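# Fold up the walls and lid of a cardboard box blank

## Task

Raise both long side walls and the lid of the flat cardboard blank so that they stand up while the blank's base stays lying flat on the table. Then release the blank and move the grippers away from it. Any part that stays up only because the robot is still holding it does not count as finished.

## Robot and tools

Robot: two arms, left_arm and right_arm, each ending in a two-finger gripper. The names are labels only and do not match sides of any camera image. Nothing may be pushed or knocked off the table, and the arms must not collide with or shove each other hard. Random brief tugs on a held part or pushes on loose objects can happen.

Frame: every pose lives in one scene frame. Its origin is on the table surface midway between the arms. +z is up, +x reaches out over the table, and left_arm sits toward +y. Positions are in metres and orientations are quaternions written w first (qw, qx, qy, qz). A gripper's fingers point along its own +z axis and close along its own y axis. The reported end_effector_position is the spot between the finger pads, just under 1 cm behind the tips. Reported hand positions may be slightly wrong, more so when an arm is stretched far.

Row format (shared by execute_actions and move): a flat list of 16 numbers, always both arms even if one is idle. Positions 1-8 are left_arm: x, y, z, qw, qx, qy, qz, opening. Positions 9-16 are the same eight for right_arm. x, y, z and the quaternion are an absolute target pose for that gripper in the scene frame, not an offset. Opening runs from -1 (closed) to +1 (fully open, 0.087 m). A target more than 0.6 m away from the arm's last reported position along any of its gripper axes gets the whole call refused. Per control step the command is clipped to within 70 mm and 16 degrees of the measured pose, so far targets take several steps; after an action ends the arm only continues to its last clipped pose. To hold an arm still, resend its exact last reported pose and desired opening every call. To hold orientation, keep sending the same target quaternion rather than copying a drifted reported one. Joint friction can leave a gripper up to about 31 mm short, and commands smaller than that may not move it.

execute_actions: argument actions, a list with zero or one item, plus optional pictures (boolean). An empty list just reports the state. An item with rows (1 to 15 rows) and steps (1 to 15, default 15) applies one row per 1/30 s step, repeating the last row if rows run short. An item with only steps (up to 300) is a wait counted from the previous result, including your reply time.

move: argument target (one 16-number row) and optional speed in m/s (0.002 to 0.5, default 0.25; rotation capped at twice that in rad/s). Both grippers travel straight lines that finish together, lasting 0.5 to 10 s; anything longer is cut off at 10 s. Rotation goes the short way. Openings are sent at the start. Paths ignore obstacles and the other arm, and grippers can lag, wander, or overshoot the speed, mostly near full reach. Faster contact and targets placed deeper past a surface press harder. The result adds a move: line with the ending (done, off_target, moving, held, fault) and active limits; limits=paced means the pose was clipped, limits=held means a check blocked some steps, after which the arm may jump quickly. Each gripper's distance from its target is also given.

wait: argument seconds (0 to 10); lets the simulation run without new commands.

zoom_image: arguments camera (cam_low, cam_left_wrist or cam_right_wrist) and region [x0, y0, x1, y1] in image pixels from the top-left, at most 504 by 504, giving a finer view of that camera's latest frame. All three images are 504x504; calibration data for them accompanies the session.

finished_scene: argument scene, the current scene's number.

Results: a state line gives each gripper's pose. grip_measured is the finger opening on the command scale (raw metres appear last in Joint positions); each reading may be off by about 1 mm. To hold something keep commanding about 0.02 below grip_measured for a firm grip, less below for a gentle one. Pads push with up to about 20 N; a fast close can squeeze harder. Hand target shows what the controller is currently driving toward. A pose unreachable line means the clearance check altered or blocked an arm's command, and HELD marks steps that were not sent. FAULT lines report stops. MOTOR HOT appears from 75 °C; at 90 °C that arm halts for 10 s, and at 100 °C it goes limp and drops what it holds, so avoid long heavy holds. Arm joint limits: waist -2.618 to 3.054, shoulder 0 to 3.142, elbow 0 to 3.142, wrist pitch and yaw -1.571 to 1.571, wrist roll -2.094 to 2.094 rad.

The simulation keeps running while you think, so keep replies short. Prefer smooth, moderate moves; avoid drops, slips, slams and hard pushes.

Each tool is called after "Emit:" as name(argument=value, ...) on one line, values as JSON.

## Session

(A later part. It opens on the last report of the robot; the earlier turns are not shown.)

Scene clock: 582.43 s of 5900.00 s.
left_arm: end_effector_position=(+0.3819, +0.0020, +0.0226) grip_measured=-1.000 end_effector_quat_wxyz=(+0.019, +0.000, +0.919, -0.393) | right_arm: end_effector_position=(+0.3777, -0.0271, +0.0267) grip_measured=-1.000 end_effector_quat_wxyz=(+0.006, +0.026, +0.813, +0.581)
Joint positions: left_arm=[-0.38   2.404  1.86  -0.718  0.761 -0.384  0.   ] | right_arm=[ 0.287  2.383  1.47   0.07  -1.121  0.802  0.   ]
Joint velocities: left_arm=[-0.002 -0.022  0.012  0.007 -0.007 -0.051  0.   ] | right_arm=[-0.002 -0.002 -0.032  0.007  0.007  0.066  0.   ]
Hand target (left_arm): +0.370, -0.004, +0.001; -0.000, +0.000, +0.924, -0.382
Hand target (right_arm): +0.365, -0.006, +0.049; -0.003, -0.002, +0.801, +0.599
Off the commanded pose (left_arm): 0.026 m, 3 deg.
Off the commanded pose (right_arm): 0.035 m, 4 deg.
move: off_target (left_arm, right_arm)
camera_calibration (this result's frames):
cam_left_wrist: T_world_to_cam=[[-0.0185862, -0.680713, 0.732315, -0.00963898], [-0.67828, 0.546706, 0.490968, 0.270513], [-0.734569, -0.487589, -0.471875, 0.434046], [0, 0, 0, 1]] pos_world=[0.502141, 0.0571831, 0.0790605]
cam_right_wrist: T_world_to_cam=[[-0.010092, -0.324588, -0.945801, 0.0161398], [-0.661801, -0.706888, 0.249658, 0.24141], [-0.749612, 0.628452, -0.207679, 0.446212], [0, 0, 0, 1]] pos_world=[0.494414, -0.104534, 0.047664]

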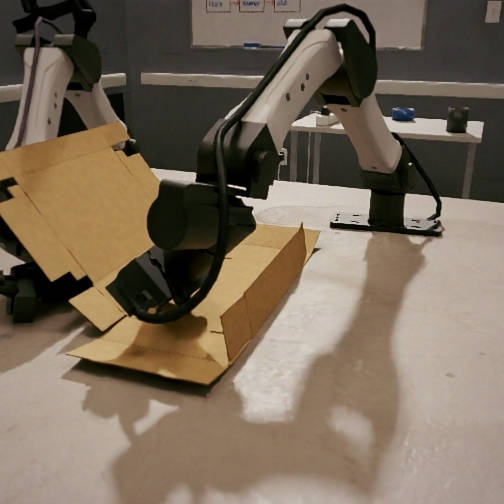

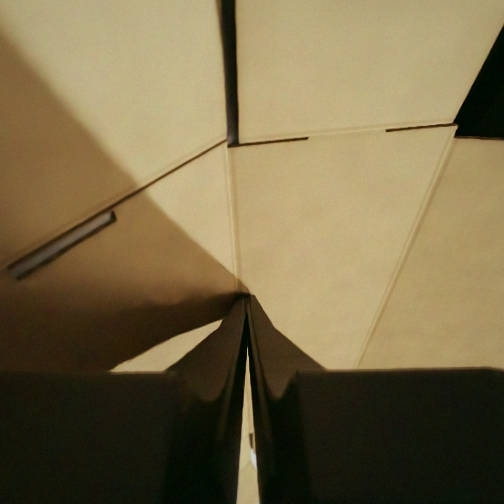

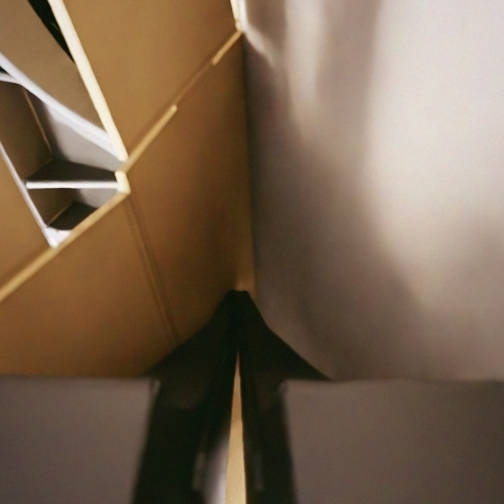

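Too low; lift it.

Emit:
move(target=[0.37,-0.005,0.0,0,0,0.92,-0.38,-1, 0.37,-0.03,0.075,0,0,0.76,0.65,-1], speed=0.05)

Emit:
move(target=[0.37,-0.005,0.0,0,0,0.92,-0.38,-1, 0.37,0.01,0.06,0,0,0.76,0.65,-1], speed=0.05)

Scene clock: 588.67 s of 5900.00 s.
left_arm: end_effector_position=(+0.3794, -0.0016, +0.0274) grip_measured=-1.000 end_effector_quat_wxyz=(+0.012, +0.001, +0.913, -0.409) | right_arm: end_effector_position=(+0.3747, -0.0316, +0.0338) grip_measured=-1.000 end_effector_quat_wxyz=(+0.003, +0.028, +0.789, +0.613)
Joint positions: left_arm=[-0.379  2.404  1.86  -0.719  0.797 -0.389  0.   ] | right_arm=[ 0.271  2.383  1.402  0.255 -1.188  0.914  0.   ]
Joint velocities: left_arm=[-0.002  0.007  0.007 -0.022 -0.022 -0.037  0.   ] | right_arm=[-0.007  0.002 -0.022  0.066 -0.007 -0.022  0.   ]
Hand target (left_arm): +0.370, -0.004, +0.001; -0.001, +0.001, +0.924, -0.382
Hand target (right_arm): +0.369, -0.031, +0.072; -0.003, -0.005, +0.764, +0.645
Off the commanded pose (left_arm): 0.029 m, 4 deg.
Off the commanded pose (right_arm): 0.042 m, 6 deg.
After step 90, 1.17 s passed at rest.
move: off_target (left_arm, right_arm)
camera_calibration (this result's frames):
cam_left_wrist: T_world_to_cam=[[-0.0142441, -0.655487, 0.755072, -0.0178929], [-0.667845, 0.568249, 0.480704, 0.264774], [-0.744164, -0.497424, -0.445858, 0.43565], [0, 0, 0, 1]] pos_world=[0.500768, 0.0545167, 0.0804703]
cam_right_wrist: T_world_to_cam=[[-0.0158831, -0.247664, -0.968716, 0.0267551], [-0.661287, -0.724084, 0.195963, 0.235534], [-0.749965, 0.643712, -0.152276, 0.447033], [0, 0, 0, 1]] pos_world=[0.49144, -0.110588, 0.0478345]

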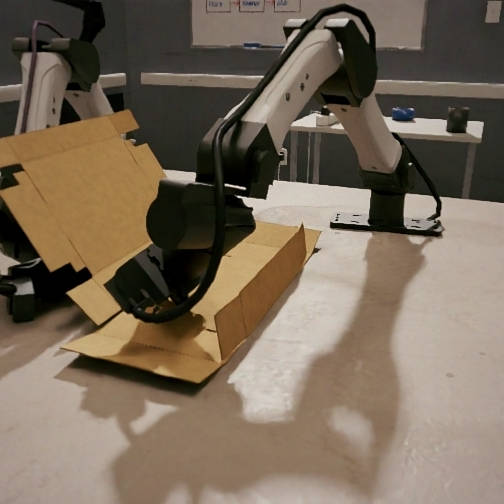

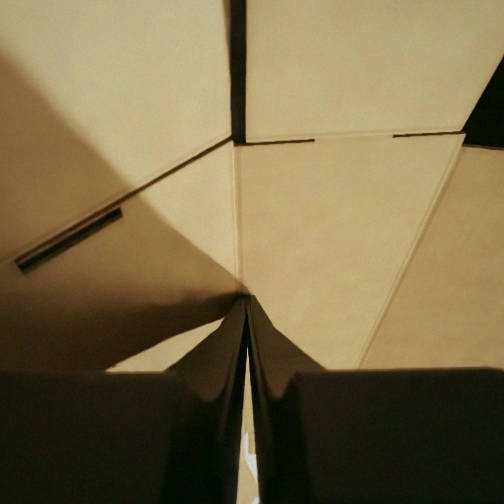

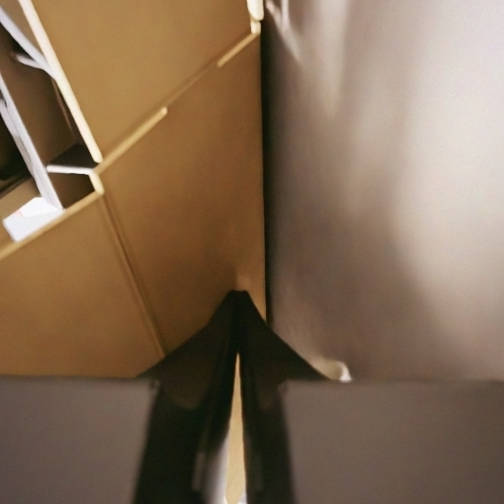

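Scene clock: 590.10 s of 5900.00 s.
left_arm: end_effector_position=(+0.3852, +0.0066, +0.0238) grip_measured=-1.000 end_effector_quat_wxyz=(+0.021, -0.007, +0.918, -0.397) | right_arm: end_effector_position=(+0.3808, -0.0153, +0.0358) grip_measured=-1.000 end_effector_quat_wxyz=(+0.010, +0.035, +0.779, +0.625)
Joint positions: left_arm=[-0.366  2.404  1.86  -0.715  0.769 -0.389  0.   ] | right_arm=[ 0.3    2.412  1.402  0.423 -1.167  1.05   0.   ]
Joint velocities: left_arm=[-0.002 -0.002  0.017 -0.081 -0.051  0.007  0.   ] | right_arm=[ 0.002 -0.002 -0.002  0.022  0.037  0.066  0.   ]
Hand target (left_arm): +0.370, -0.004, +0.001; -0.000, +0.000, +0.924, -0.382
Hand target (right_arm): +0.369, +0.008, +0.059; -0.003, -0.003, +0.763, +0.646
Off the commanded pose (left_arm): 0.031 m, 3 deg.
Off the commanded pose (right_arm): 0.037 m, 5 deg.
move: off_target (left_arm, right_arm)
camera_calibration (this result's frames):
cam_left_wrist: T_world_to_cam=[[-0.0074008, -0.67451, 0.738229, -0.0118685], [-0.684699, 0.541461, 0.487861, 0.272208], [-0.728789, -0.501854, -0.465843, 0.437036], [0, 0, 0, 1]] pos_world=[0.504799, 0.0639327, 0.0795521]
cam_right_wrist: T_world_to_cam=[[-0.0169566, -0.217277, -0.975963, 0.0339422], [-0.675759, -0.716931, 0.17135, 0.257446], [-0.736928, 0.662421, -0.13467, 0.436085], [0, 0, 0, 1]] pos_world=[0.49591, -0.0969261, 0.0477406]

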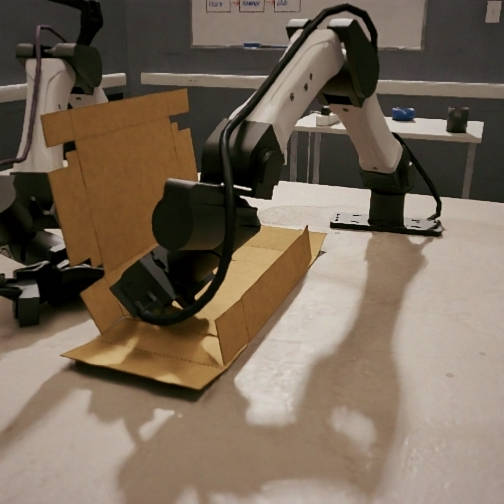

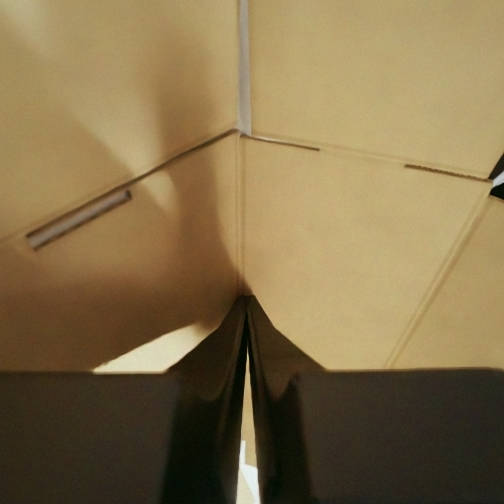

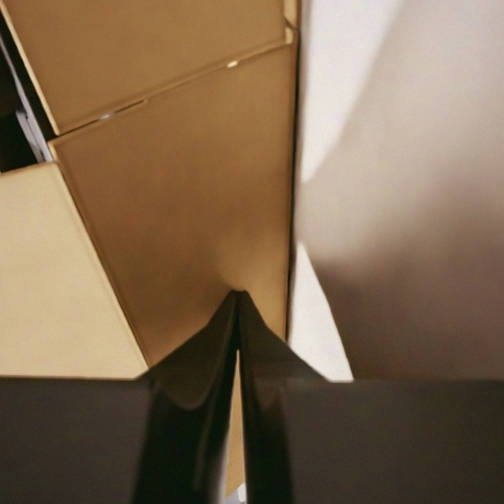

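Progress. Continue.

Emit:
move(target=[0.37,-0.005,0.0,0,0,0.92,-0.38,-1, 0.37,0.0,0.085,0,0,0.76,0.65,-1], speed=0.04)

Emit:
move(target=[0.37,-0.005,0.0,0,0,0.92,-0.38,-1, 0.37,0.04,0.055,0,0,0.78,0.62,-1], speed=0.04)

Scene clock: 596.37 s of 5900.00 s.
left_arm: end_effector_position=(+0.3861, +0.0083, +0.0273) grip_measured=-1.000 end_effector_quat_wxyz=(+0.021, -0.009, +0.914, -0.404) | right_arm: end_effector_position=(+0.3812, -0.0171, +0.0380) grip_measured=-1.000 end_effector_quat_wxyz=(+0.005, +0.045, +0.783, +0.620)
Joint positions: left_arm=[-0.358  2.401  1.86  -0.716  0.786 -0.389  0.   ] | right_arm=[ 0.297  2.399  1.402  0.384 -1.158  1.049  0.   ]
Joint velocities: left_arm=[ 0.007 -0.007 -0.007 -0.022  0.007 -0.037  0.   ] | right_arm=[ 0.002 -0.022 -0.012  0.066 -0.022  0.007  0.   ]
Hand target (left_arm): +0.369, -0.004, +0.001; -0.001, +0.001, +0.924, -0.382
Hand target (right_arm): +0.369, -0.001, +0.082; -0.002, -0.002, +0.762, +0.647
Off the commanded pose (left_arm): 0.034 m, 4 deg.
Off the commanded pose (right_arm): 0.051 m, 7 deg.
After step 90, 1.73 s passed at rest.
move: off_target (left_arm, right_arm)
camera_calibration (this result's frames):
cam_left_wrist: T_world_to_cam=[[-0.00400614, -0.662923, 0.748677, -0.0149087], [-0.685388, 0.546991, 0.480671, 0.270584], [-0.728167, -0.511209, -0.456551, 0.439792], [0, 0, 0, 1]] pos_world=[0.505637, 0.066935, 0.0818873]
cam_right_wrist: T_world_to_cam=[[-0.0403758, -0.228864, -0.972621, 0.0443068], [-0.679405, -0.707468, 0.194676, 0.256714], [-0.732652, 0.668663, -0.126927, 0.436021], [0, 0, 0, 1]] pos_world=[0.495653, -0.0997938, 0.0484605]

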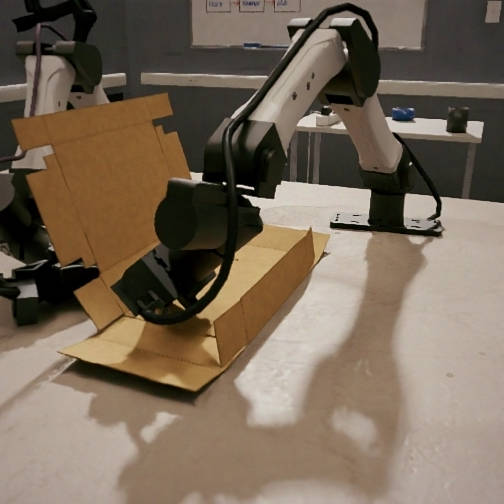

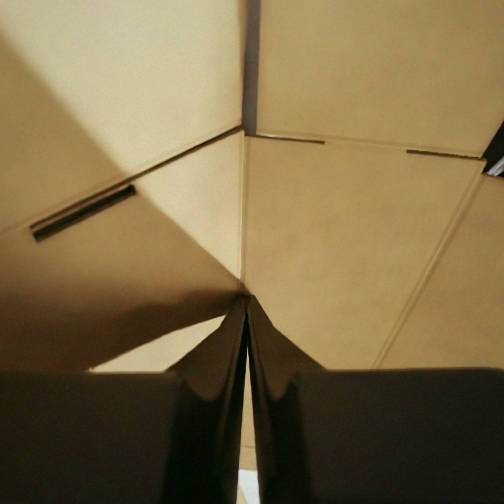

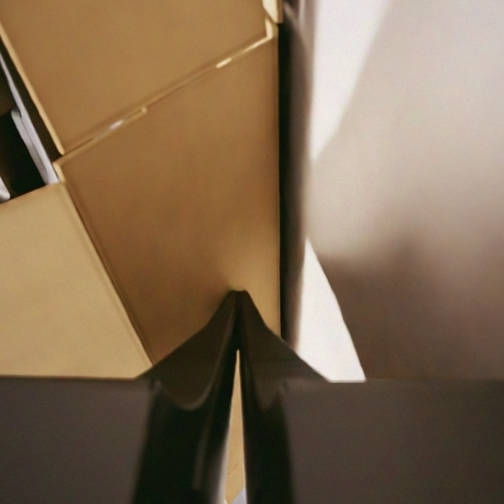

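Scene clock: 598.17 s of 5900.00 s.
left_arm: end_effector_position=(+0.3893, +0.0176, +0.0229) grip_measured=-1.000 end_effector_quat_wxyz=(+0.025, -0.019, +0.922, -0.387) | right_arm: end_effector_position=(+0.3839, +0.0007, +0.0371) grip_measured=-1.000 end_effector_quat_wxyz=(+0.011, +0.047, +0.795, +0.604)
Joint positions: left_arm=[-0.347  2.4    1.86  -0.727  0.749 -0.388  0.   ] | right_arm=[ 0.336  2.4    1.445  0.326 -1.094  1.037  0.   ]
Joint velocities: left_arm=[-0.012  0.007 -0.002  0.007  0.022 -0.037  0.   ] | right_arm=[-0.007  0.002  0.007  0.037 -0.007 -0.051  0.   ]
Hand target (left_arm): +0.369, -0.003, +0.001; -0.001, -0.000, +0.924, -0.381
Hand target (right_arm): +0.368, +0.037, +0.055; -0.001, -0.000, +0.783, +0.622
Off the commanded pose (left_arm): 0.037 m, 4 deg.
Off the commanded pose (right_arm): 0.045 m, 6 deg.
move: off_target (left_arm, right_arm)
camera_calibration (this result's frames):
cam_left_wrist: T_world_to_cam=[[0.0116901, -0.689812, 0.723894, -0.0105197], [-0.696683, 0.51369, 0.500755, 0.274379], [-0.717284, -0.510179, -0.474575, 0.441001], [0, 0, 0, 1]] pos_world=[0.507601, 0.076787, 0.0795066]
cam_right_wrist: T_world_to_cam=[[-0.0359093, -0.268197, -0.962695, 0.0455624], [-0.687197, -0.69279, 0.218638, 0.27345], [-0.725583, 0.669412, -0.159427, 0.424525], [0, 0, 0, 1]] pos_world=[0.497578, -0.0825186, 0.0517568]

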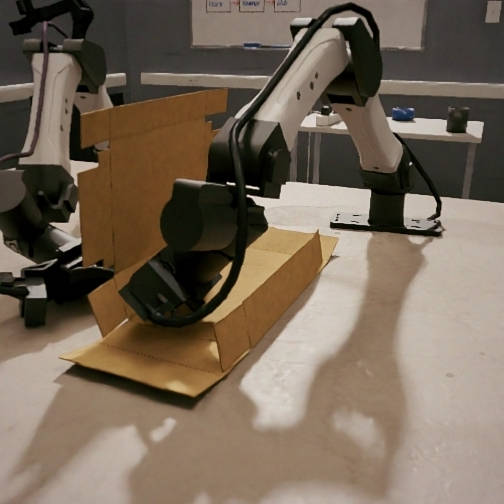

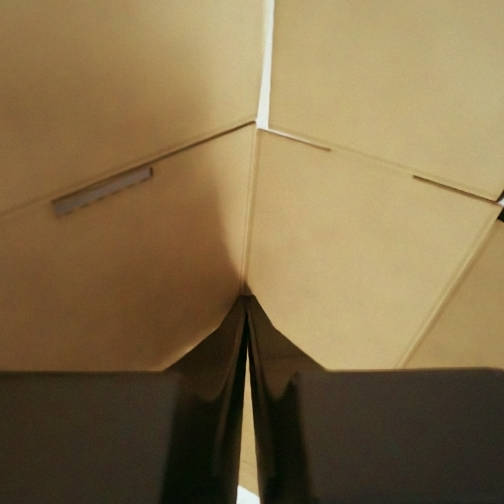

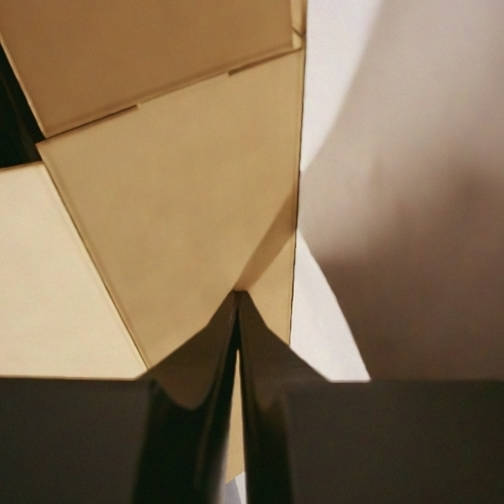

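Emit:
move(target=[0.37,-0.005,0.0,0,0,0.92,-0.38,-1, 0.375,-0.03,0.075,0,0,0.78,0.62,-1], speed=0.05)

Emit:
move(target=[0.37,-0.005,0.0,0,0,0.92,-0.38,-1, 0.37,0.04,0.065,0,0,0.78,0.62,-1], speed=0.04)

Scene clock: 603.83 s of 5900.00 s.
left_arm: end_effector_position=(+0.3810, -0.0019, +0.0283) grip_measured=-1.000 end_effector_quat_wxyz=(+0.019, +0.004, +0.915, -0.403) | right_arm: end_effector_position=(+0.3744, -0.0322, +0.0333) grip_measured=-1.000 end_effector_quat_wxyz=(-0.006, +0.037, +0.806, +0.591)
Joint positions: left_arm=[-0.383  2.397  1.86  -0.714  0.78  -0.388  0.   ] | right_arm=[ 0.274  2.368  1.445  0.088 -1.15   0.838  0.   ]
Joint velocities: left_arm=[ 0.007  0.012  0.002  0.007 -0.022 -0.022  0.   ] | right_arm=[-0.022 -0.002 -0.002 -0.081  0.007 -0.081  0.   ]
Hand target (left_arm): +0.369, -0.004, +0.001; -0.001, +0.001, +0.924, -0.382
Hand target (right_arm): +0.374, -0.030, +0.073; +0.000, -0.001, +0.784, +0.621
Off the commanded pose (left_arm): 0.031 m, 3 deg.
Off the commanded pose (right_arm): 0.042 m, 6 deg.
After step 90, 1.23 s passed at rest.
move: off_target (left_arm, right_arm)
camera_calibration (this result's frames):
cam_left_wrist: T_world_to_cam=[[-0.0254823, -0.6654, 0.746052, -0.0142359], [-0.676102, 0.561197, 0.477435, 0.2688], [-0.736367, -0.492241, -0.464179, 0.434732], [0, 0, 0, 1]] pos_world=[0.501496, 0.0536709, 0.0840797]
cam_right_wrist: T_world_to_cam=[[-0.0424826, -0.30132, -0.952576, 0.0337842], [-0.656619, -0.710191, 0.253932, 0.231752], [-0.753025, 0.636267, -0.167681, 0.448494], [0, 0, 0, 1]] pos_world=[0.491336, -0.110594, 0.048537]

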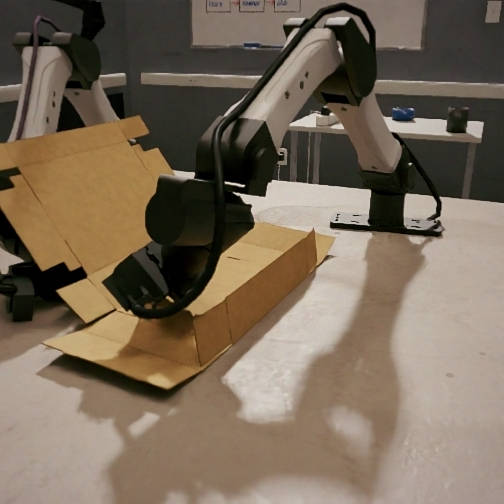

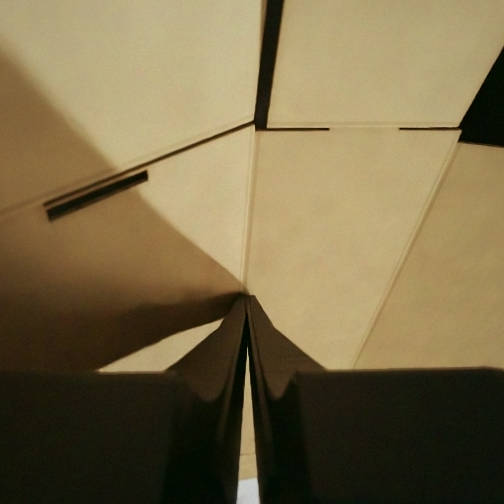

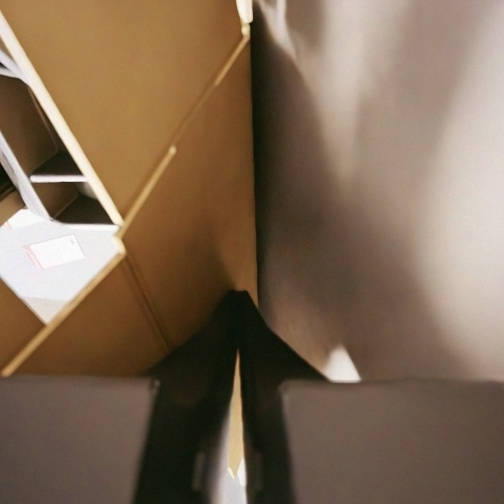

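Scene clock: 606.10 s of 5900.00 s.
left_arm: end_effector_position=(+0.3863, +0.0156, +0.0230) grip_measured=-1.000 end_effector_quat_wxyz=(+0.021, -0.017, +0.923, -0.383) | right_arm: end_effector_position=(+0.3802, -0.0010, +0.0373) grip_measured=-1.000 end_effector_quat_wxyz=(-0.001, +0.059, +0.804, +0.592)
Joint positions: left_arm=[-0.354  2.397  1.86  -0.738  0.742 -0.387  0.   ] | right_arm=[ 0.337  2.381  1.445  0.25  -1.081  1.019  0.   ]
Joint velocities: left_arm=[-0.002 -0.017  0.017 -0.037 -0.037  0.095  0.   ] | right_arm=[ 0.002 -0.012 -0.002 -0.007  0.051 -0.066  0.   ]
Hand target (left_arm): +0.369, -0.003, +0.001; -0.000, -0.000, +0.924, -0.381
Hand target (right_arm): +0.367, +0.036, +0.065; -0.003, -0.002, +0.785, +0.620
Off the commanded pose (left_arm): 0.035 m, 3 deg.
Off the commanded pose (right_arm): 0.051 m, 8 deg.
move: off_target (left_arm, right_arm)
camera_calibration (this result's frames):
cam_left_wrist: T_world_to_cam=[[0.0115853, -0.695774, 0.718168, -0.0116809], [-0.691011, 0.513556, 0.508689, 0.270878], [-0.722751, -0.502155, -0.474838, 0.439902], [0, 0, 0, 1]] pos_world=[0.505255, 0.0736609, 0.0794783]
cam_right_wrist: T_world_to_cam=[[-0.0707749, -0.293886, -0.953217, 0.0581008], [-0.682037, -0.683068, 0.261237, 0.26614], [-0.727885, 0.668618, -0.152097, 0.423644], [0, 0, 0, 1]] pos_world=[0.493993, -0.0843894, 0.0502922]

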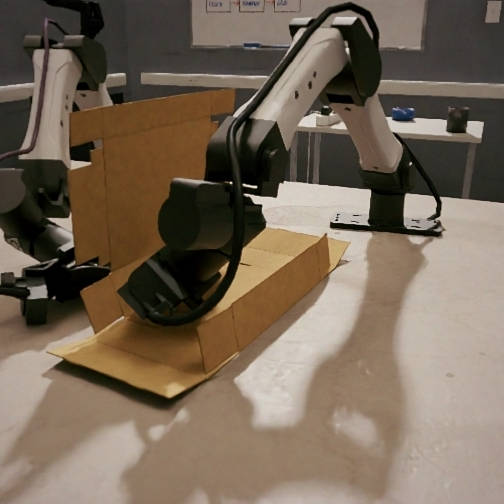

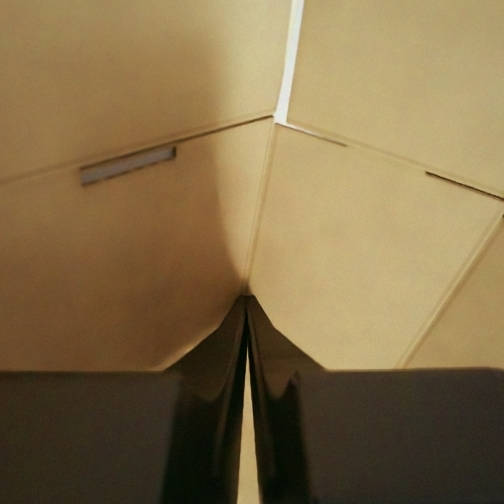

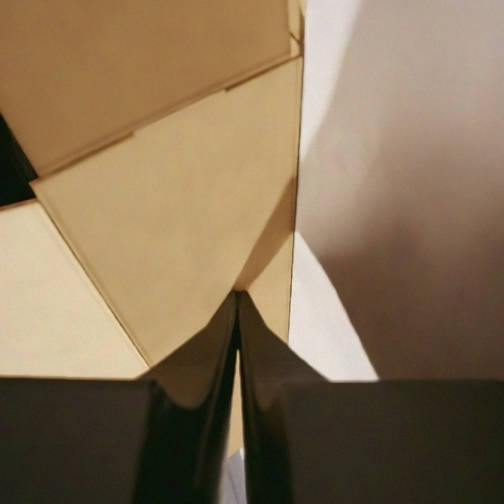

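Emit:
move(target=[0.37,-0.005,0.0,0,0,0.92,-0.38,-1, 0.375,0.015,0.11,0,0,0.8,0.6,-1], speed=0.02)

Scene clock: 614.33 s of 5900.00 s.
left_arm: end_effector_position=(+0.3833, +0.0111, +0.0273) grip_measured=-1.000 end_effector_quat_wxyz=(+0.016, -0.013, +0.919, -0.395) | right_arm: end_effector_position=(+0.3759, -0.0127, +0.0399) grip_measured=-1.000 end_effector_quat_wxyz=(-0.016, +0.074, +0.839, +0.539)
Joint positions: left_arm=[-0.358  2.395  1.86  -0.74   0.768 -0.387  0.   ] | right_arm=[ 0.329  2.332  1.515 -0.089 -1.01   0.864  0.   ]
Joint velocities: left_arm=[ 0.002 -0.012 -0.007 -0.095 -0.007 -0.022  0.   ] | right_arm=[-0.012 -0.002  0.002 -0.037  0.081 -0.066  0.   ]
Hand target (left_arm): +0.369, -0.003, +0.001; -0.001, +0.000, +0.924, -0.382
Hand target (right_arm): +0.370, +0.011, +0.107; -0.003, -0.003, +0.803, +0.596
Off the commanded pose (left_arm): 0.034 m, 3 deg.
Off the commanded pose (right_arm): 0.075 m, 12 deg.
After step 90, 1.30 s passed at rest.
move: off_target (left_arm, right_arm)
camera_calibration (this result's frames):
cam_left_wrist: T_world_to_cam=[[0.00798582, -0.678174, 0.734858, -0.0171322], [-0.681622, 0.53401, 0.500225, 0.265313], [-0.731661, -0.50489, -0.457994, 0.440498], [0, 0, 0, 1]] pos_world=[0.503275, 0.0691048, 0.0816187]
cam_right_wrist: T_world_to_cam=[[-0.116006, -0.410823, -0.904305, 0.0704262], [-0.66746, -0.641995, 0.37728, 0.244963], [-0.735554, 0.647353, -0.199733, 0.43322], [0, 0, 0, 1]] pos_world=[0.490329, -0.0942484, 0.0577954]

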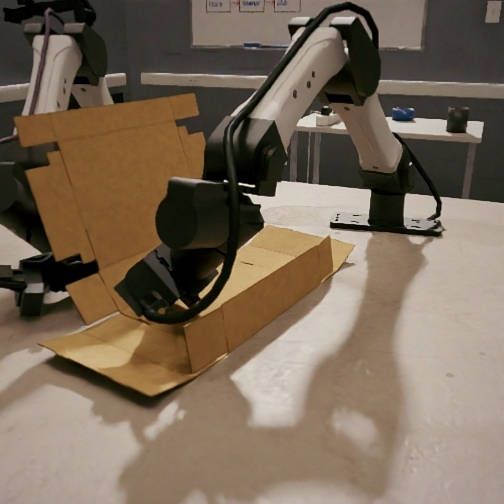

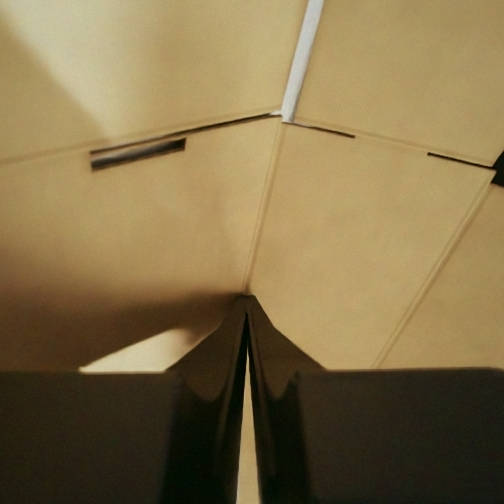

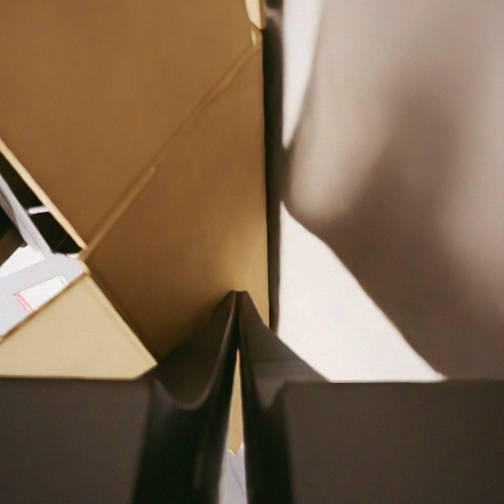

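Emit:
move(target=[0.37,-0.005,0.0,0,0,0.92,-0.38,-1, 0.39,-0.10,0.045,0,0,0.72,0.69,-1], speed=0.08)

Emit:
move(target=[0.37,-0.005,0.0,0,0,0.92,-0.38,-1, 0.39,-0.065,0.075,0,0,0.72,0.69,-1], speed=0.04)

Emit:
move(target=[0.37,-0.005,0.0,0,0,0.92,-0.38,-1, 0.385,0.01,0.085,0,0,0.72,0.69,-1], speed=0.04)

Scene clock: 626.30 s of 5900.00 s.
left_arm: end_effector_position=(+0.3806, -0.0023, +0.0233) grip_measured=-1.000 end_effector_quat_wxyz=(+0.019, +0.004, +0.918, -0.395) | right_arm: end_effector_position=(+0.3916, -0.0959, +0.0475) grip_measured=-1.000 end_effector_quat_wxyz=(+0.004, -0.007, +0.731, +0.682)
Joint positions: left_arm=[-0.388  2.404  1.86  -0.712  0.764 -0.387  0.   ] | right_arm=[ 0.117  2.46   1.448  0.379 -1.454  0.927  0.   ]
Joint velocities: left_arm=[-0.012  0.002  0.007 -0.007  0.051  0.066  0.   ] | right_arm=[-0.002 -0.007 -0.056  0.271 -0.037  0.183  0.   ]
Hand target (left_arm): +0.370, -0.005, +0.001; -0.001, +0.000, +0.924, -0.382
Hand target (right_arm): +0.388, -0.101, +0.045; -0.003, -0.004, +0.726, +0.687
Off the commanded pose (left_arm): 0.026 m, 3 deg.
Off the commanded pose (right_arm): 0.005 m, 2 deg.
After step 90, 6.03 s passed at rest.
move: off_target (left_arm)
camera_calibration (this result's frames):
cam_left_wrist: T_world_to_cam=[[-0.0256283, -0.677509, 0.735068, -0.0104533], [-0.675842, 0.55355, 0.486642, 0.270838], [-0.736601, -0.484318, -0.472076, 0.432219], [0, 0, 0, 1]] pos_world=[0.501149, 0.0523268, 0.0799229]
cam_right_wrist: T_world_to_cam=[[0.0398621, -0.069163, -0.996809, 0.0210406], [-0.627784, -0.777852, 0.0288659, 0.187059], [-0.777366, 0.62463, -0.0744263, 0.508359], [0, 0, 0, 1]] pos_world=[0.511775, -0.170577, 0.0534091]

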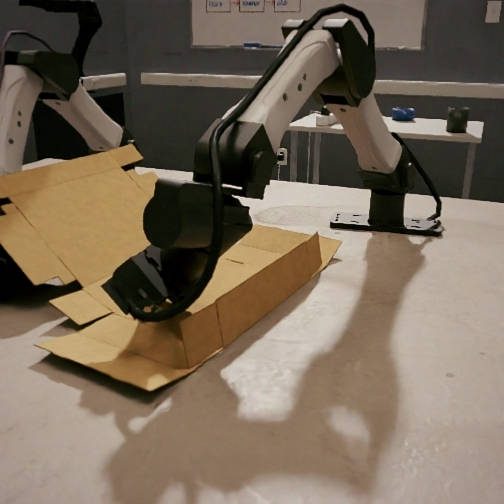

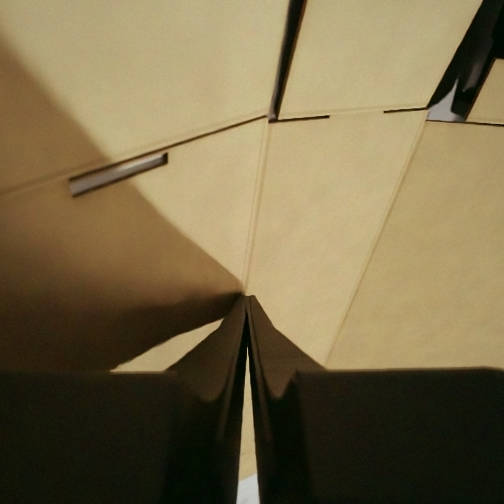

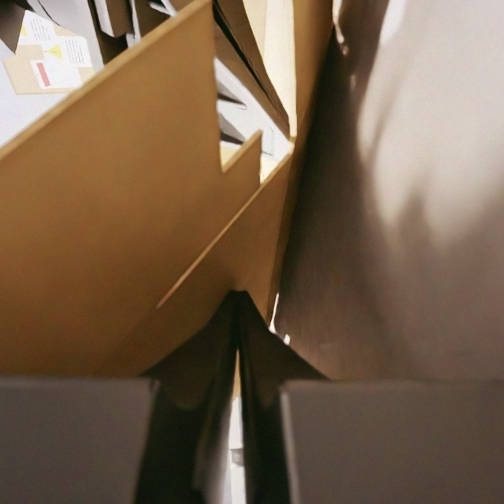

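Scene clock: 628.00 s of 5900.00 s.
left_arm: end_effector_position=(+0.3806, -0.0023, +0.0233) grip_measured=-1.000 end_effector_quat_wxyz=(+0.019, +0.004, +0.918, -0.395) | right_arm: end_effector_position=(+0.3953, -0.0729, +0.0692) grip_measured=-1.000 end_effector_quat_wxyz=(-0.001, +0.007, +0.725, +0.689)
Joint positions: left_arm=[-0.388  2.404  1.86  -0.712  0.764 -0.387  0.   ] | right_arm=[ 0.164  2.451  1.413  0.716 -1.408  1.264  0.   ]
Joint velocities: left_arm=[-0.012 -0.007 -0.007  0.007 -0.007 -0.022  0.   ] | right_arm=[0.012 0.027 0.002 0.081 0.037 0.066 0.   ]
Hand target (left_arm): +0.370, -0.005, +0.001; -0.000, +0.000, +0.924, -0.382
Hand target (right_arm): +0.390, -0.065, +0.074; -0.001, -0.001, +0.724, +0.690
Off the commanded pose (left_arm): 0.026 m, 3 deg.
Off the commanded pose (right_arm): 0.011 m, 1 deg.
move: off_target (left_arm, right_arm)
camera_calibration (this result's frames):
cam_left_wrist: T_world_to_cam=[[-0.0256283, -0.677509, 0.735068, -0.0104533], [-0.675842, 0.55355, 0.486642, 0.270838], [-0.736601, -0.484318, -0.472076, 0.432219], [0, 0, 0, 1]] pos_world=[0.501149, 0.0523268, 0.0799229]
cam_right_wrist: T_world_to_cam=[[0.0131205, -0.0516774, -0.998578, 0.0560058], [-0.638057, -0.769347, 0.0314309, 0.211218], [-0.769877, 0.636738, -0.0430674, 0.494202], [0, 0, 0, 1]] pos_world=[0.514509, -0.149282, 0.0705714]

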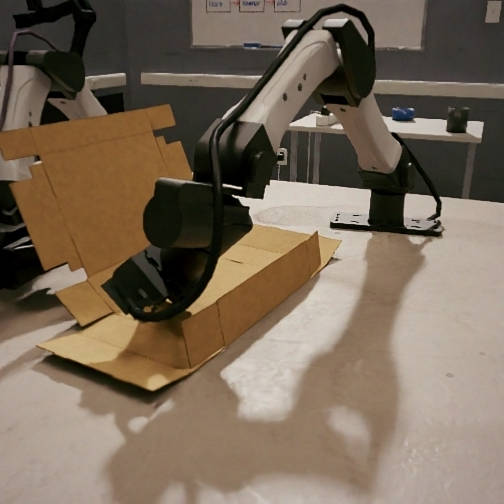

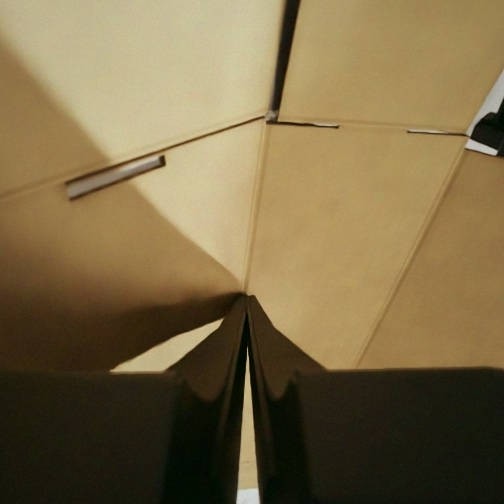

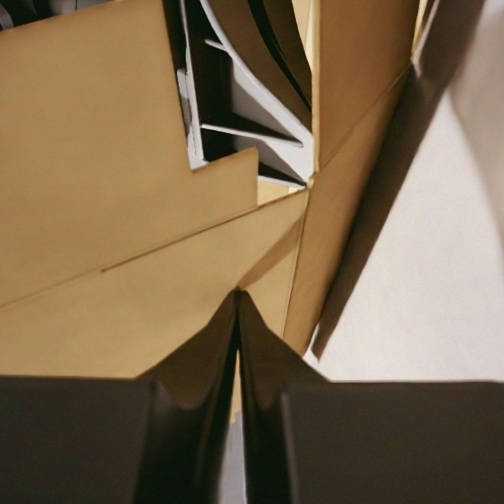

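Scene clock: 630.47 s of 5900.00 s.
left_arm: end_effector_position=(+0.3809, +0.0001, +0.0234) grip_measured=-1.000 end_effector_quat_wxyz=(+0.018, +0.001, +0.918, -0.395) | right_arm: end_effector_position=(+0.4033, -0.0112, +0.0901) grip_measured=-1.000 end_effector_quat_wxyz=(+0.030, +0.020, +0.721, +0.692)
Joint positions: left_arm=[-0.383  2.404  1.86  -0.717  0.765 -0.387  0.   ] | right_arm=[ 0.288  2.451  1.446  0.881 -1.227  1.439  0.   ]
Joint velocities: left_arm=[ 0.007  0.007 -0.027 -0.081  0.066  0.022  0.   ] | right_arm=[-0.007  0.002 -0.007  0.022 -0.022  0.051  0.   ]
Hand target (left_arm): +0.370, -0.004, +0.001; -0.000, +0.000, +0.924, -0.382
Hand target (right_arm): +0.386, +0.009, +0.085; -0.000, +0.000, +0.722, +0.692
Off the commanded pose (left_arm): 0.026 m, 3 deg.
Off the commanded pose (right_arm): 0.029 m, 4 deg.
move: off_target (left_arm, right_arm)
camera_calibration (this result's frames):
cam_left_wrist: T_world_to_cam=[[-0.0185389, -0.677285, 0.735487, -0.0116733], [-0.675897, 0.550555, 0.489951, 0.269629], [-0.736763, -0.48803, -0.467982, 0.4336], [0, 0, 0, 1]] pos_world=[0.501485, 0.0552584, 0.0793978]
cam_right_wrist: T_world_to_cam=[[0.0369193, -0.0447007, -0.998318, 0.0703976], [-0.685142, -0.728373, 0.00727608, 0.284743], [-0.727473, 0.683721, -0.0575173, 0.446796], [0, 0, 0, 1]] pos_world=[0.517522, -0.0949379, 0.0939059]

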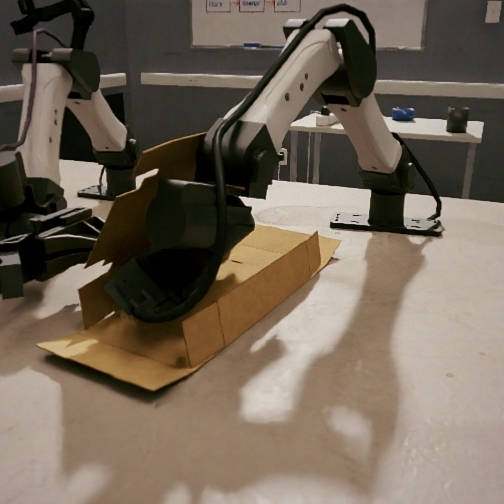

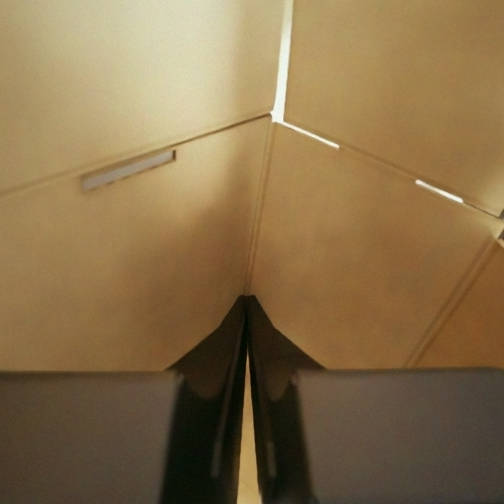

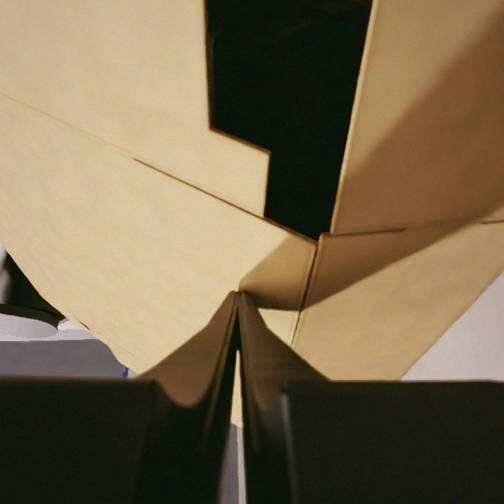

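Emit:
move(target=[0.37,-0.005,0.0,0,0,0.92,-0.38,-1, 0.39,-0.01,0.095,0,0,0.72,0.69,0.5], speed=0.04)

Emit:
move(target=[0.37,-0.005,0.0,0,0,0.92,-0.38,-1, 0.385,0.03,0.09,0,0,0.68,0.73,0.5], speed=0.04)

Scene clock: 639.83 s of 5900.00 s.
left_arm: end_effector_position=(+0.3824, +0.0022, +0.0232) grip_measured=-1.000 end_effector_quat_wxyz=(+0.019, -0.001, +0.919, -0.395) | right_arm: end_effector_position=(+0.4027, -0.0156, +0.1210) grip_measured=+0.499 end_effector_quat_wxyz=(+0.045, -0.013, +0.710, +0.703)
Joint positions: left_arm=[-0.378  2.404  1.86  -0.717  0.764 -0.388  0.   ] | right_arm=[ 0.278  2.403  1.459  0.916 -1.263  1.462  0.066]
Joint velocities: left_arm=[ 0.007 -0.002 -0.012 -0.066 -0.007 -0.007  0.   ] | right_arm=[ 0.007  0.007 -0.002  0.037 -0.051 -0.007 -0.   ]
Hand target (left_arm): +0.370, -0.004, +0.001; -0.000, +0.000, +0.924, -0.382
Hand target (right_arm): +0.390, -0.010, +0.096; +0.000, +0.000, +0.720, +0.694
Off the commanded pose (left_arm): 0.027 m, 3 deg.
Off the commanded pose (right_arm): 0.029 m, 6 deg.
After step 90, 5.23 s passed at rest.
move: off_target (left_arm, right_arm)
camera_calibration (this result's frames):
cam_left_wrist: T_world_to_cam=[[-0.0155457, -0.678513, 0.734424, -0.0111857], [-0.679326, 0.546124, 0.490169, 0.270856], [-0.733672, -0.491293, -0.469421, 0.434433], [0, 0, 0, 1]] pos_world=[0.502557, 0.0579231, 0.0793818]
cam_right_wrist: T_world_to_cam=[[0.106307, -0.0138841, -0.994236, 0.0732056], [-0.663811, -0.745444, -0.0605668, 0.280199], [-0.740307, 0.666423, -0.0884622, 0.459745], [0, 0, 0, 1]] pos_world=[0.518569, -0.0964959, 0.130424]

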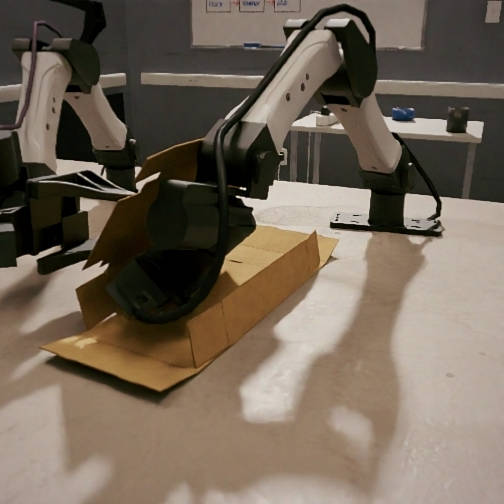

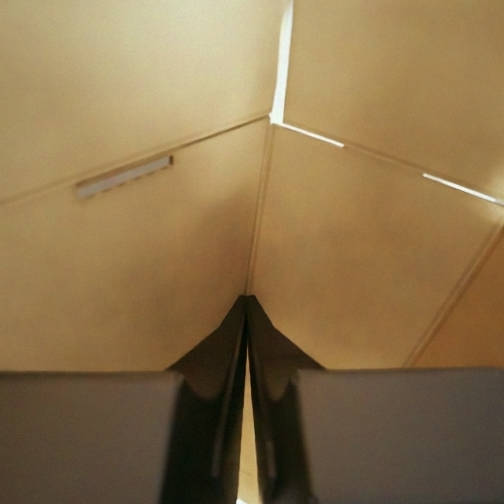

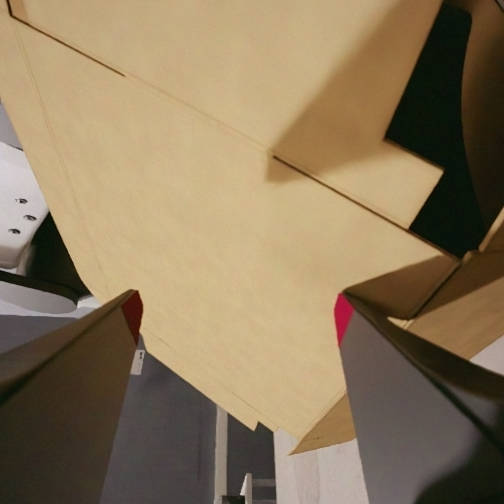

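Scene clock: 641.67 s of 5900.00 s.
left_arm: end_effector_position=(+0.3823, +0.0029, +0.0228) grip_measured=-1.000 end_effector_quat_wxyz=(+0.019, -0.002, +0.919, -0.393) | right_arm: end_effector_position=(+0.4061, +0.0061, +0.1207) grip_measured=+0.499 end_effector_quat_wxyz=(+0.055, +0.000, +0.669, +0.741)
Joint positions: left_arm=[-0.377  2.404  1.86  -0.719  0.76  -0.388  0.   ] | right_arm=[ 0.322  2.537  1.509  1.308 -1.179  1.757  0.066]
Joint velocities: left_arm=[ 0.007 -0.007  0.002 -0.007 -0.022  0.066  0.   ] | right_arm=[ 0.012  0.027 -0.017  0.095  0.066 -0.037 -0.001]
Hand target (left_arm): +0.370, -0.004, +0.001; -0.000, +0.000, +0.924, -0.382
Hand target (right_arm): +0.385, +0.028, +0.091; +0.000, -0.000, +0.682, +0.731
Off the commanded pose (left_arm): 0.027 m, 3 deg.
Off the commanded pose (right_arm): 0.044 m, 7 deg.
move: off_target (left_arm, right_arm)
camera_calibration (this result's frames):
cam_left_wrist: T_world_to_cam=[[-0.0133168, -0.681027, 0.732137, -0.0111514], [-0.679525, 0.543305, 0.493017, 0.270661], [-0.733531, -0.49094, -0.47001, 0.434537], [0, 0, 0, 1]] pos_world=[0.502519, 0.0586859, 0.0789606]
cam_right_wrist: T_world_to_cam=[[0.105784, 0.0969029, -0.989656, 0.0718069], [-0.683512, -0.715766, -0.143145, 0.316502], [-0.722233, 0.691584, -0.00948199, 0.430766], [0, 0, 0, 1]] pos_world=[0.51985, -0.0783278, 0.120454]

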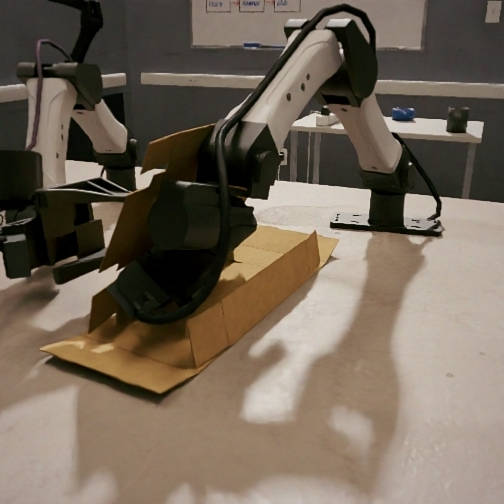

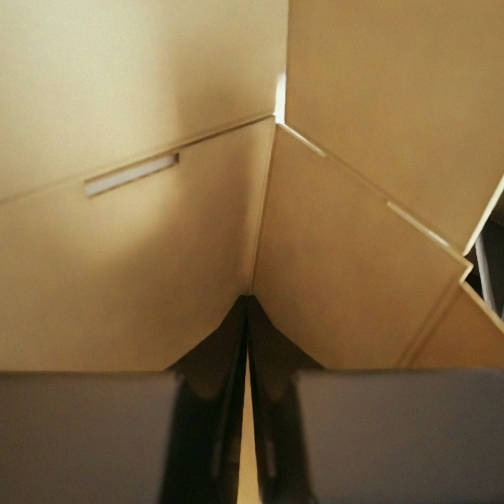

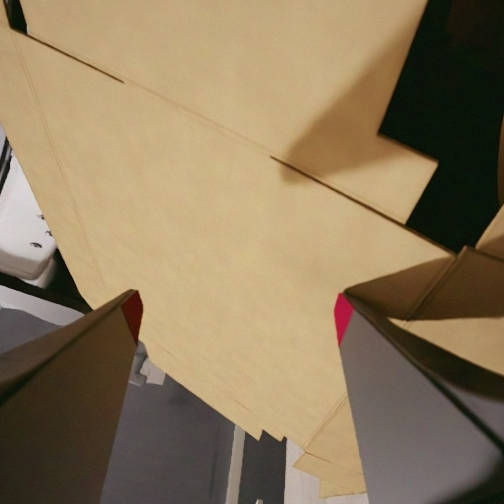

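Emit:
move(target=[0.37,-0.005,0.0,0,0,0.92,-0.38,-1, 0.385,0.065,0.07,0,0,0.70,0.71,0.5], speed=0.04)

Scene clock: 650.40 s of 5900.00 s.
left_arm: end_effector_position=(+0.3862, +0.0105, +0.0228) grip_measured=-1.000 end_effector_quat_wxyz=(+0.025, -0.002, +0.918, -0.395) | right_arm: end_effector_position=(+0.4073, +0.0221, +0.1183) grip_measured=+0.499 end_effector_quat_wxyz=(+0.064, -0.017, +0.676, +0.734)
Joint positions: left_arm=[-0.36   2.404  1.86  -0.72   0.765 -0.37   0.   ] | right_arm=[ 0.351  2.539  1.549  1.212 -1.167  1.664  0.066]
Joint velocities: left_arm=[-0.002 -0.002 -0.007  0.022  0.007 -0.022  0.   ] | right_arm=[-0.007 -0.012  0.007 -0.066 -0.007 -0.095 -0.001]
Hand target (left_arm): +0.370, -0.004, +0.001; -0.000, +0.000, +0.924, -0.381
Hand target (right_arm): +0.380, +0.059, +0.072; -0.000, -0.001, +0.701, +0.713
Off the commanded pose (left_arm): 0.032 m, 3 deg.
Off the commanded pose (right_arm): 0.068 m, 9 deg.
After step 90, 3.50 s passed at rest.
move: off_target (left_arm, right_arm)
camera_calibration (this result's frames):
cam_left_wrist: T_world_to_cam=[[-0.0189244, -0.678419, 0.734432, -0.00390375], [-0.686937, 0.542556, 0.483477, 0.272213], [-0.72647, -0.495359, -0.476299, 0.438576], [0, 0, 0, 1]] pos_world=[0.505532, 0.0669135, 0.0801518]
cam_right_wrist: T_world_to_cam=[[0.141028, 0.0768617, -0.987017, 0.0534682], [-0.671885, -0.724797, -0.152443, 0.324982], [-0.727105, 0.684661, -0.0505743, 0.42749], [0, 0, 0, 1]] pos_world=[0.52164, -0.0612492, 0.123935]

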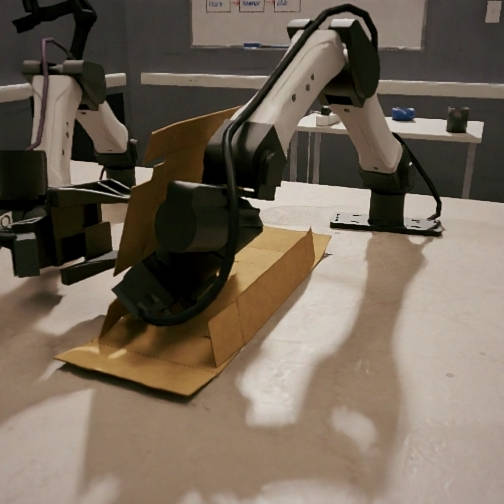

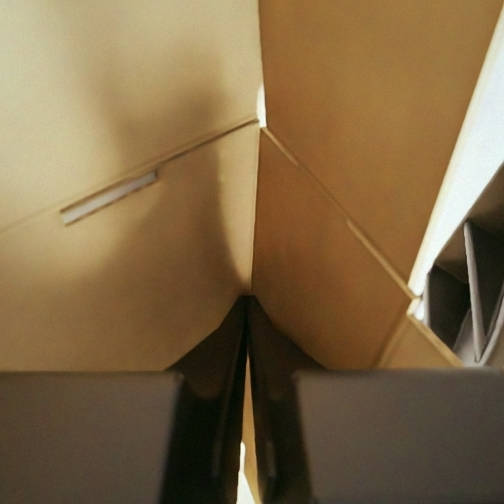

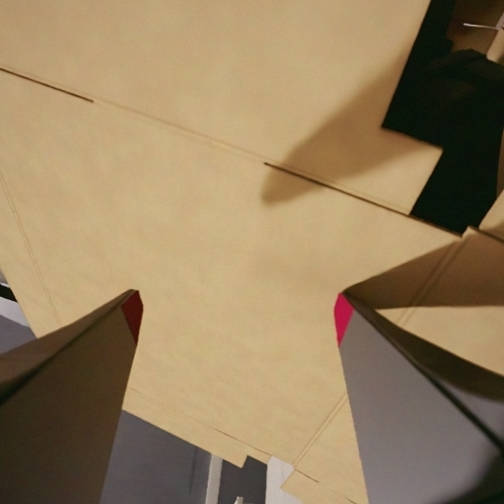

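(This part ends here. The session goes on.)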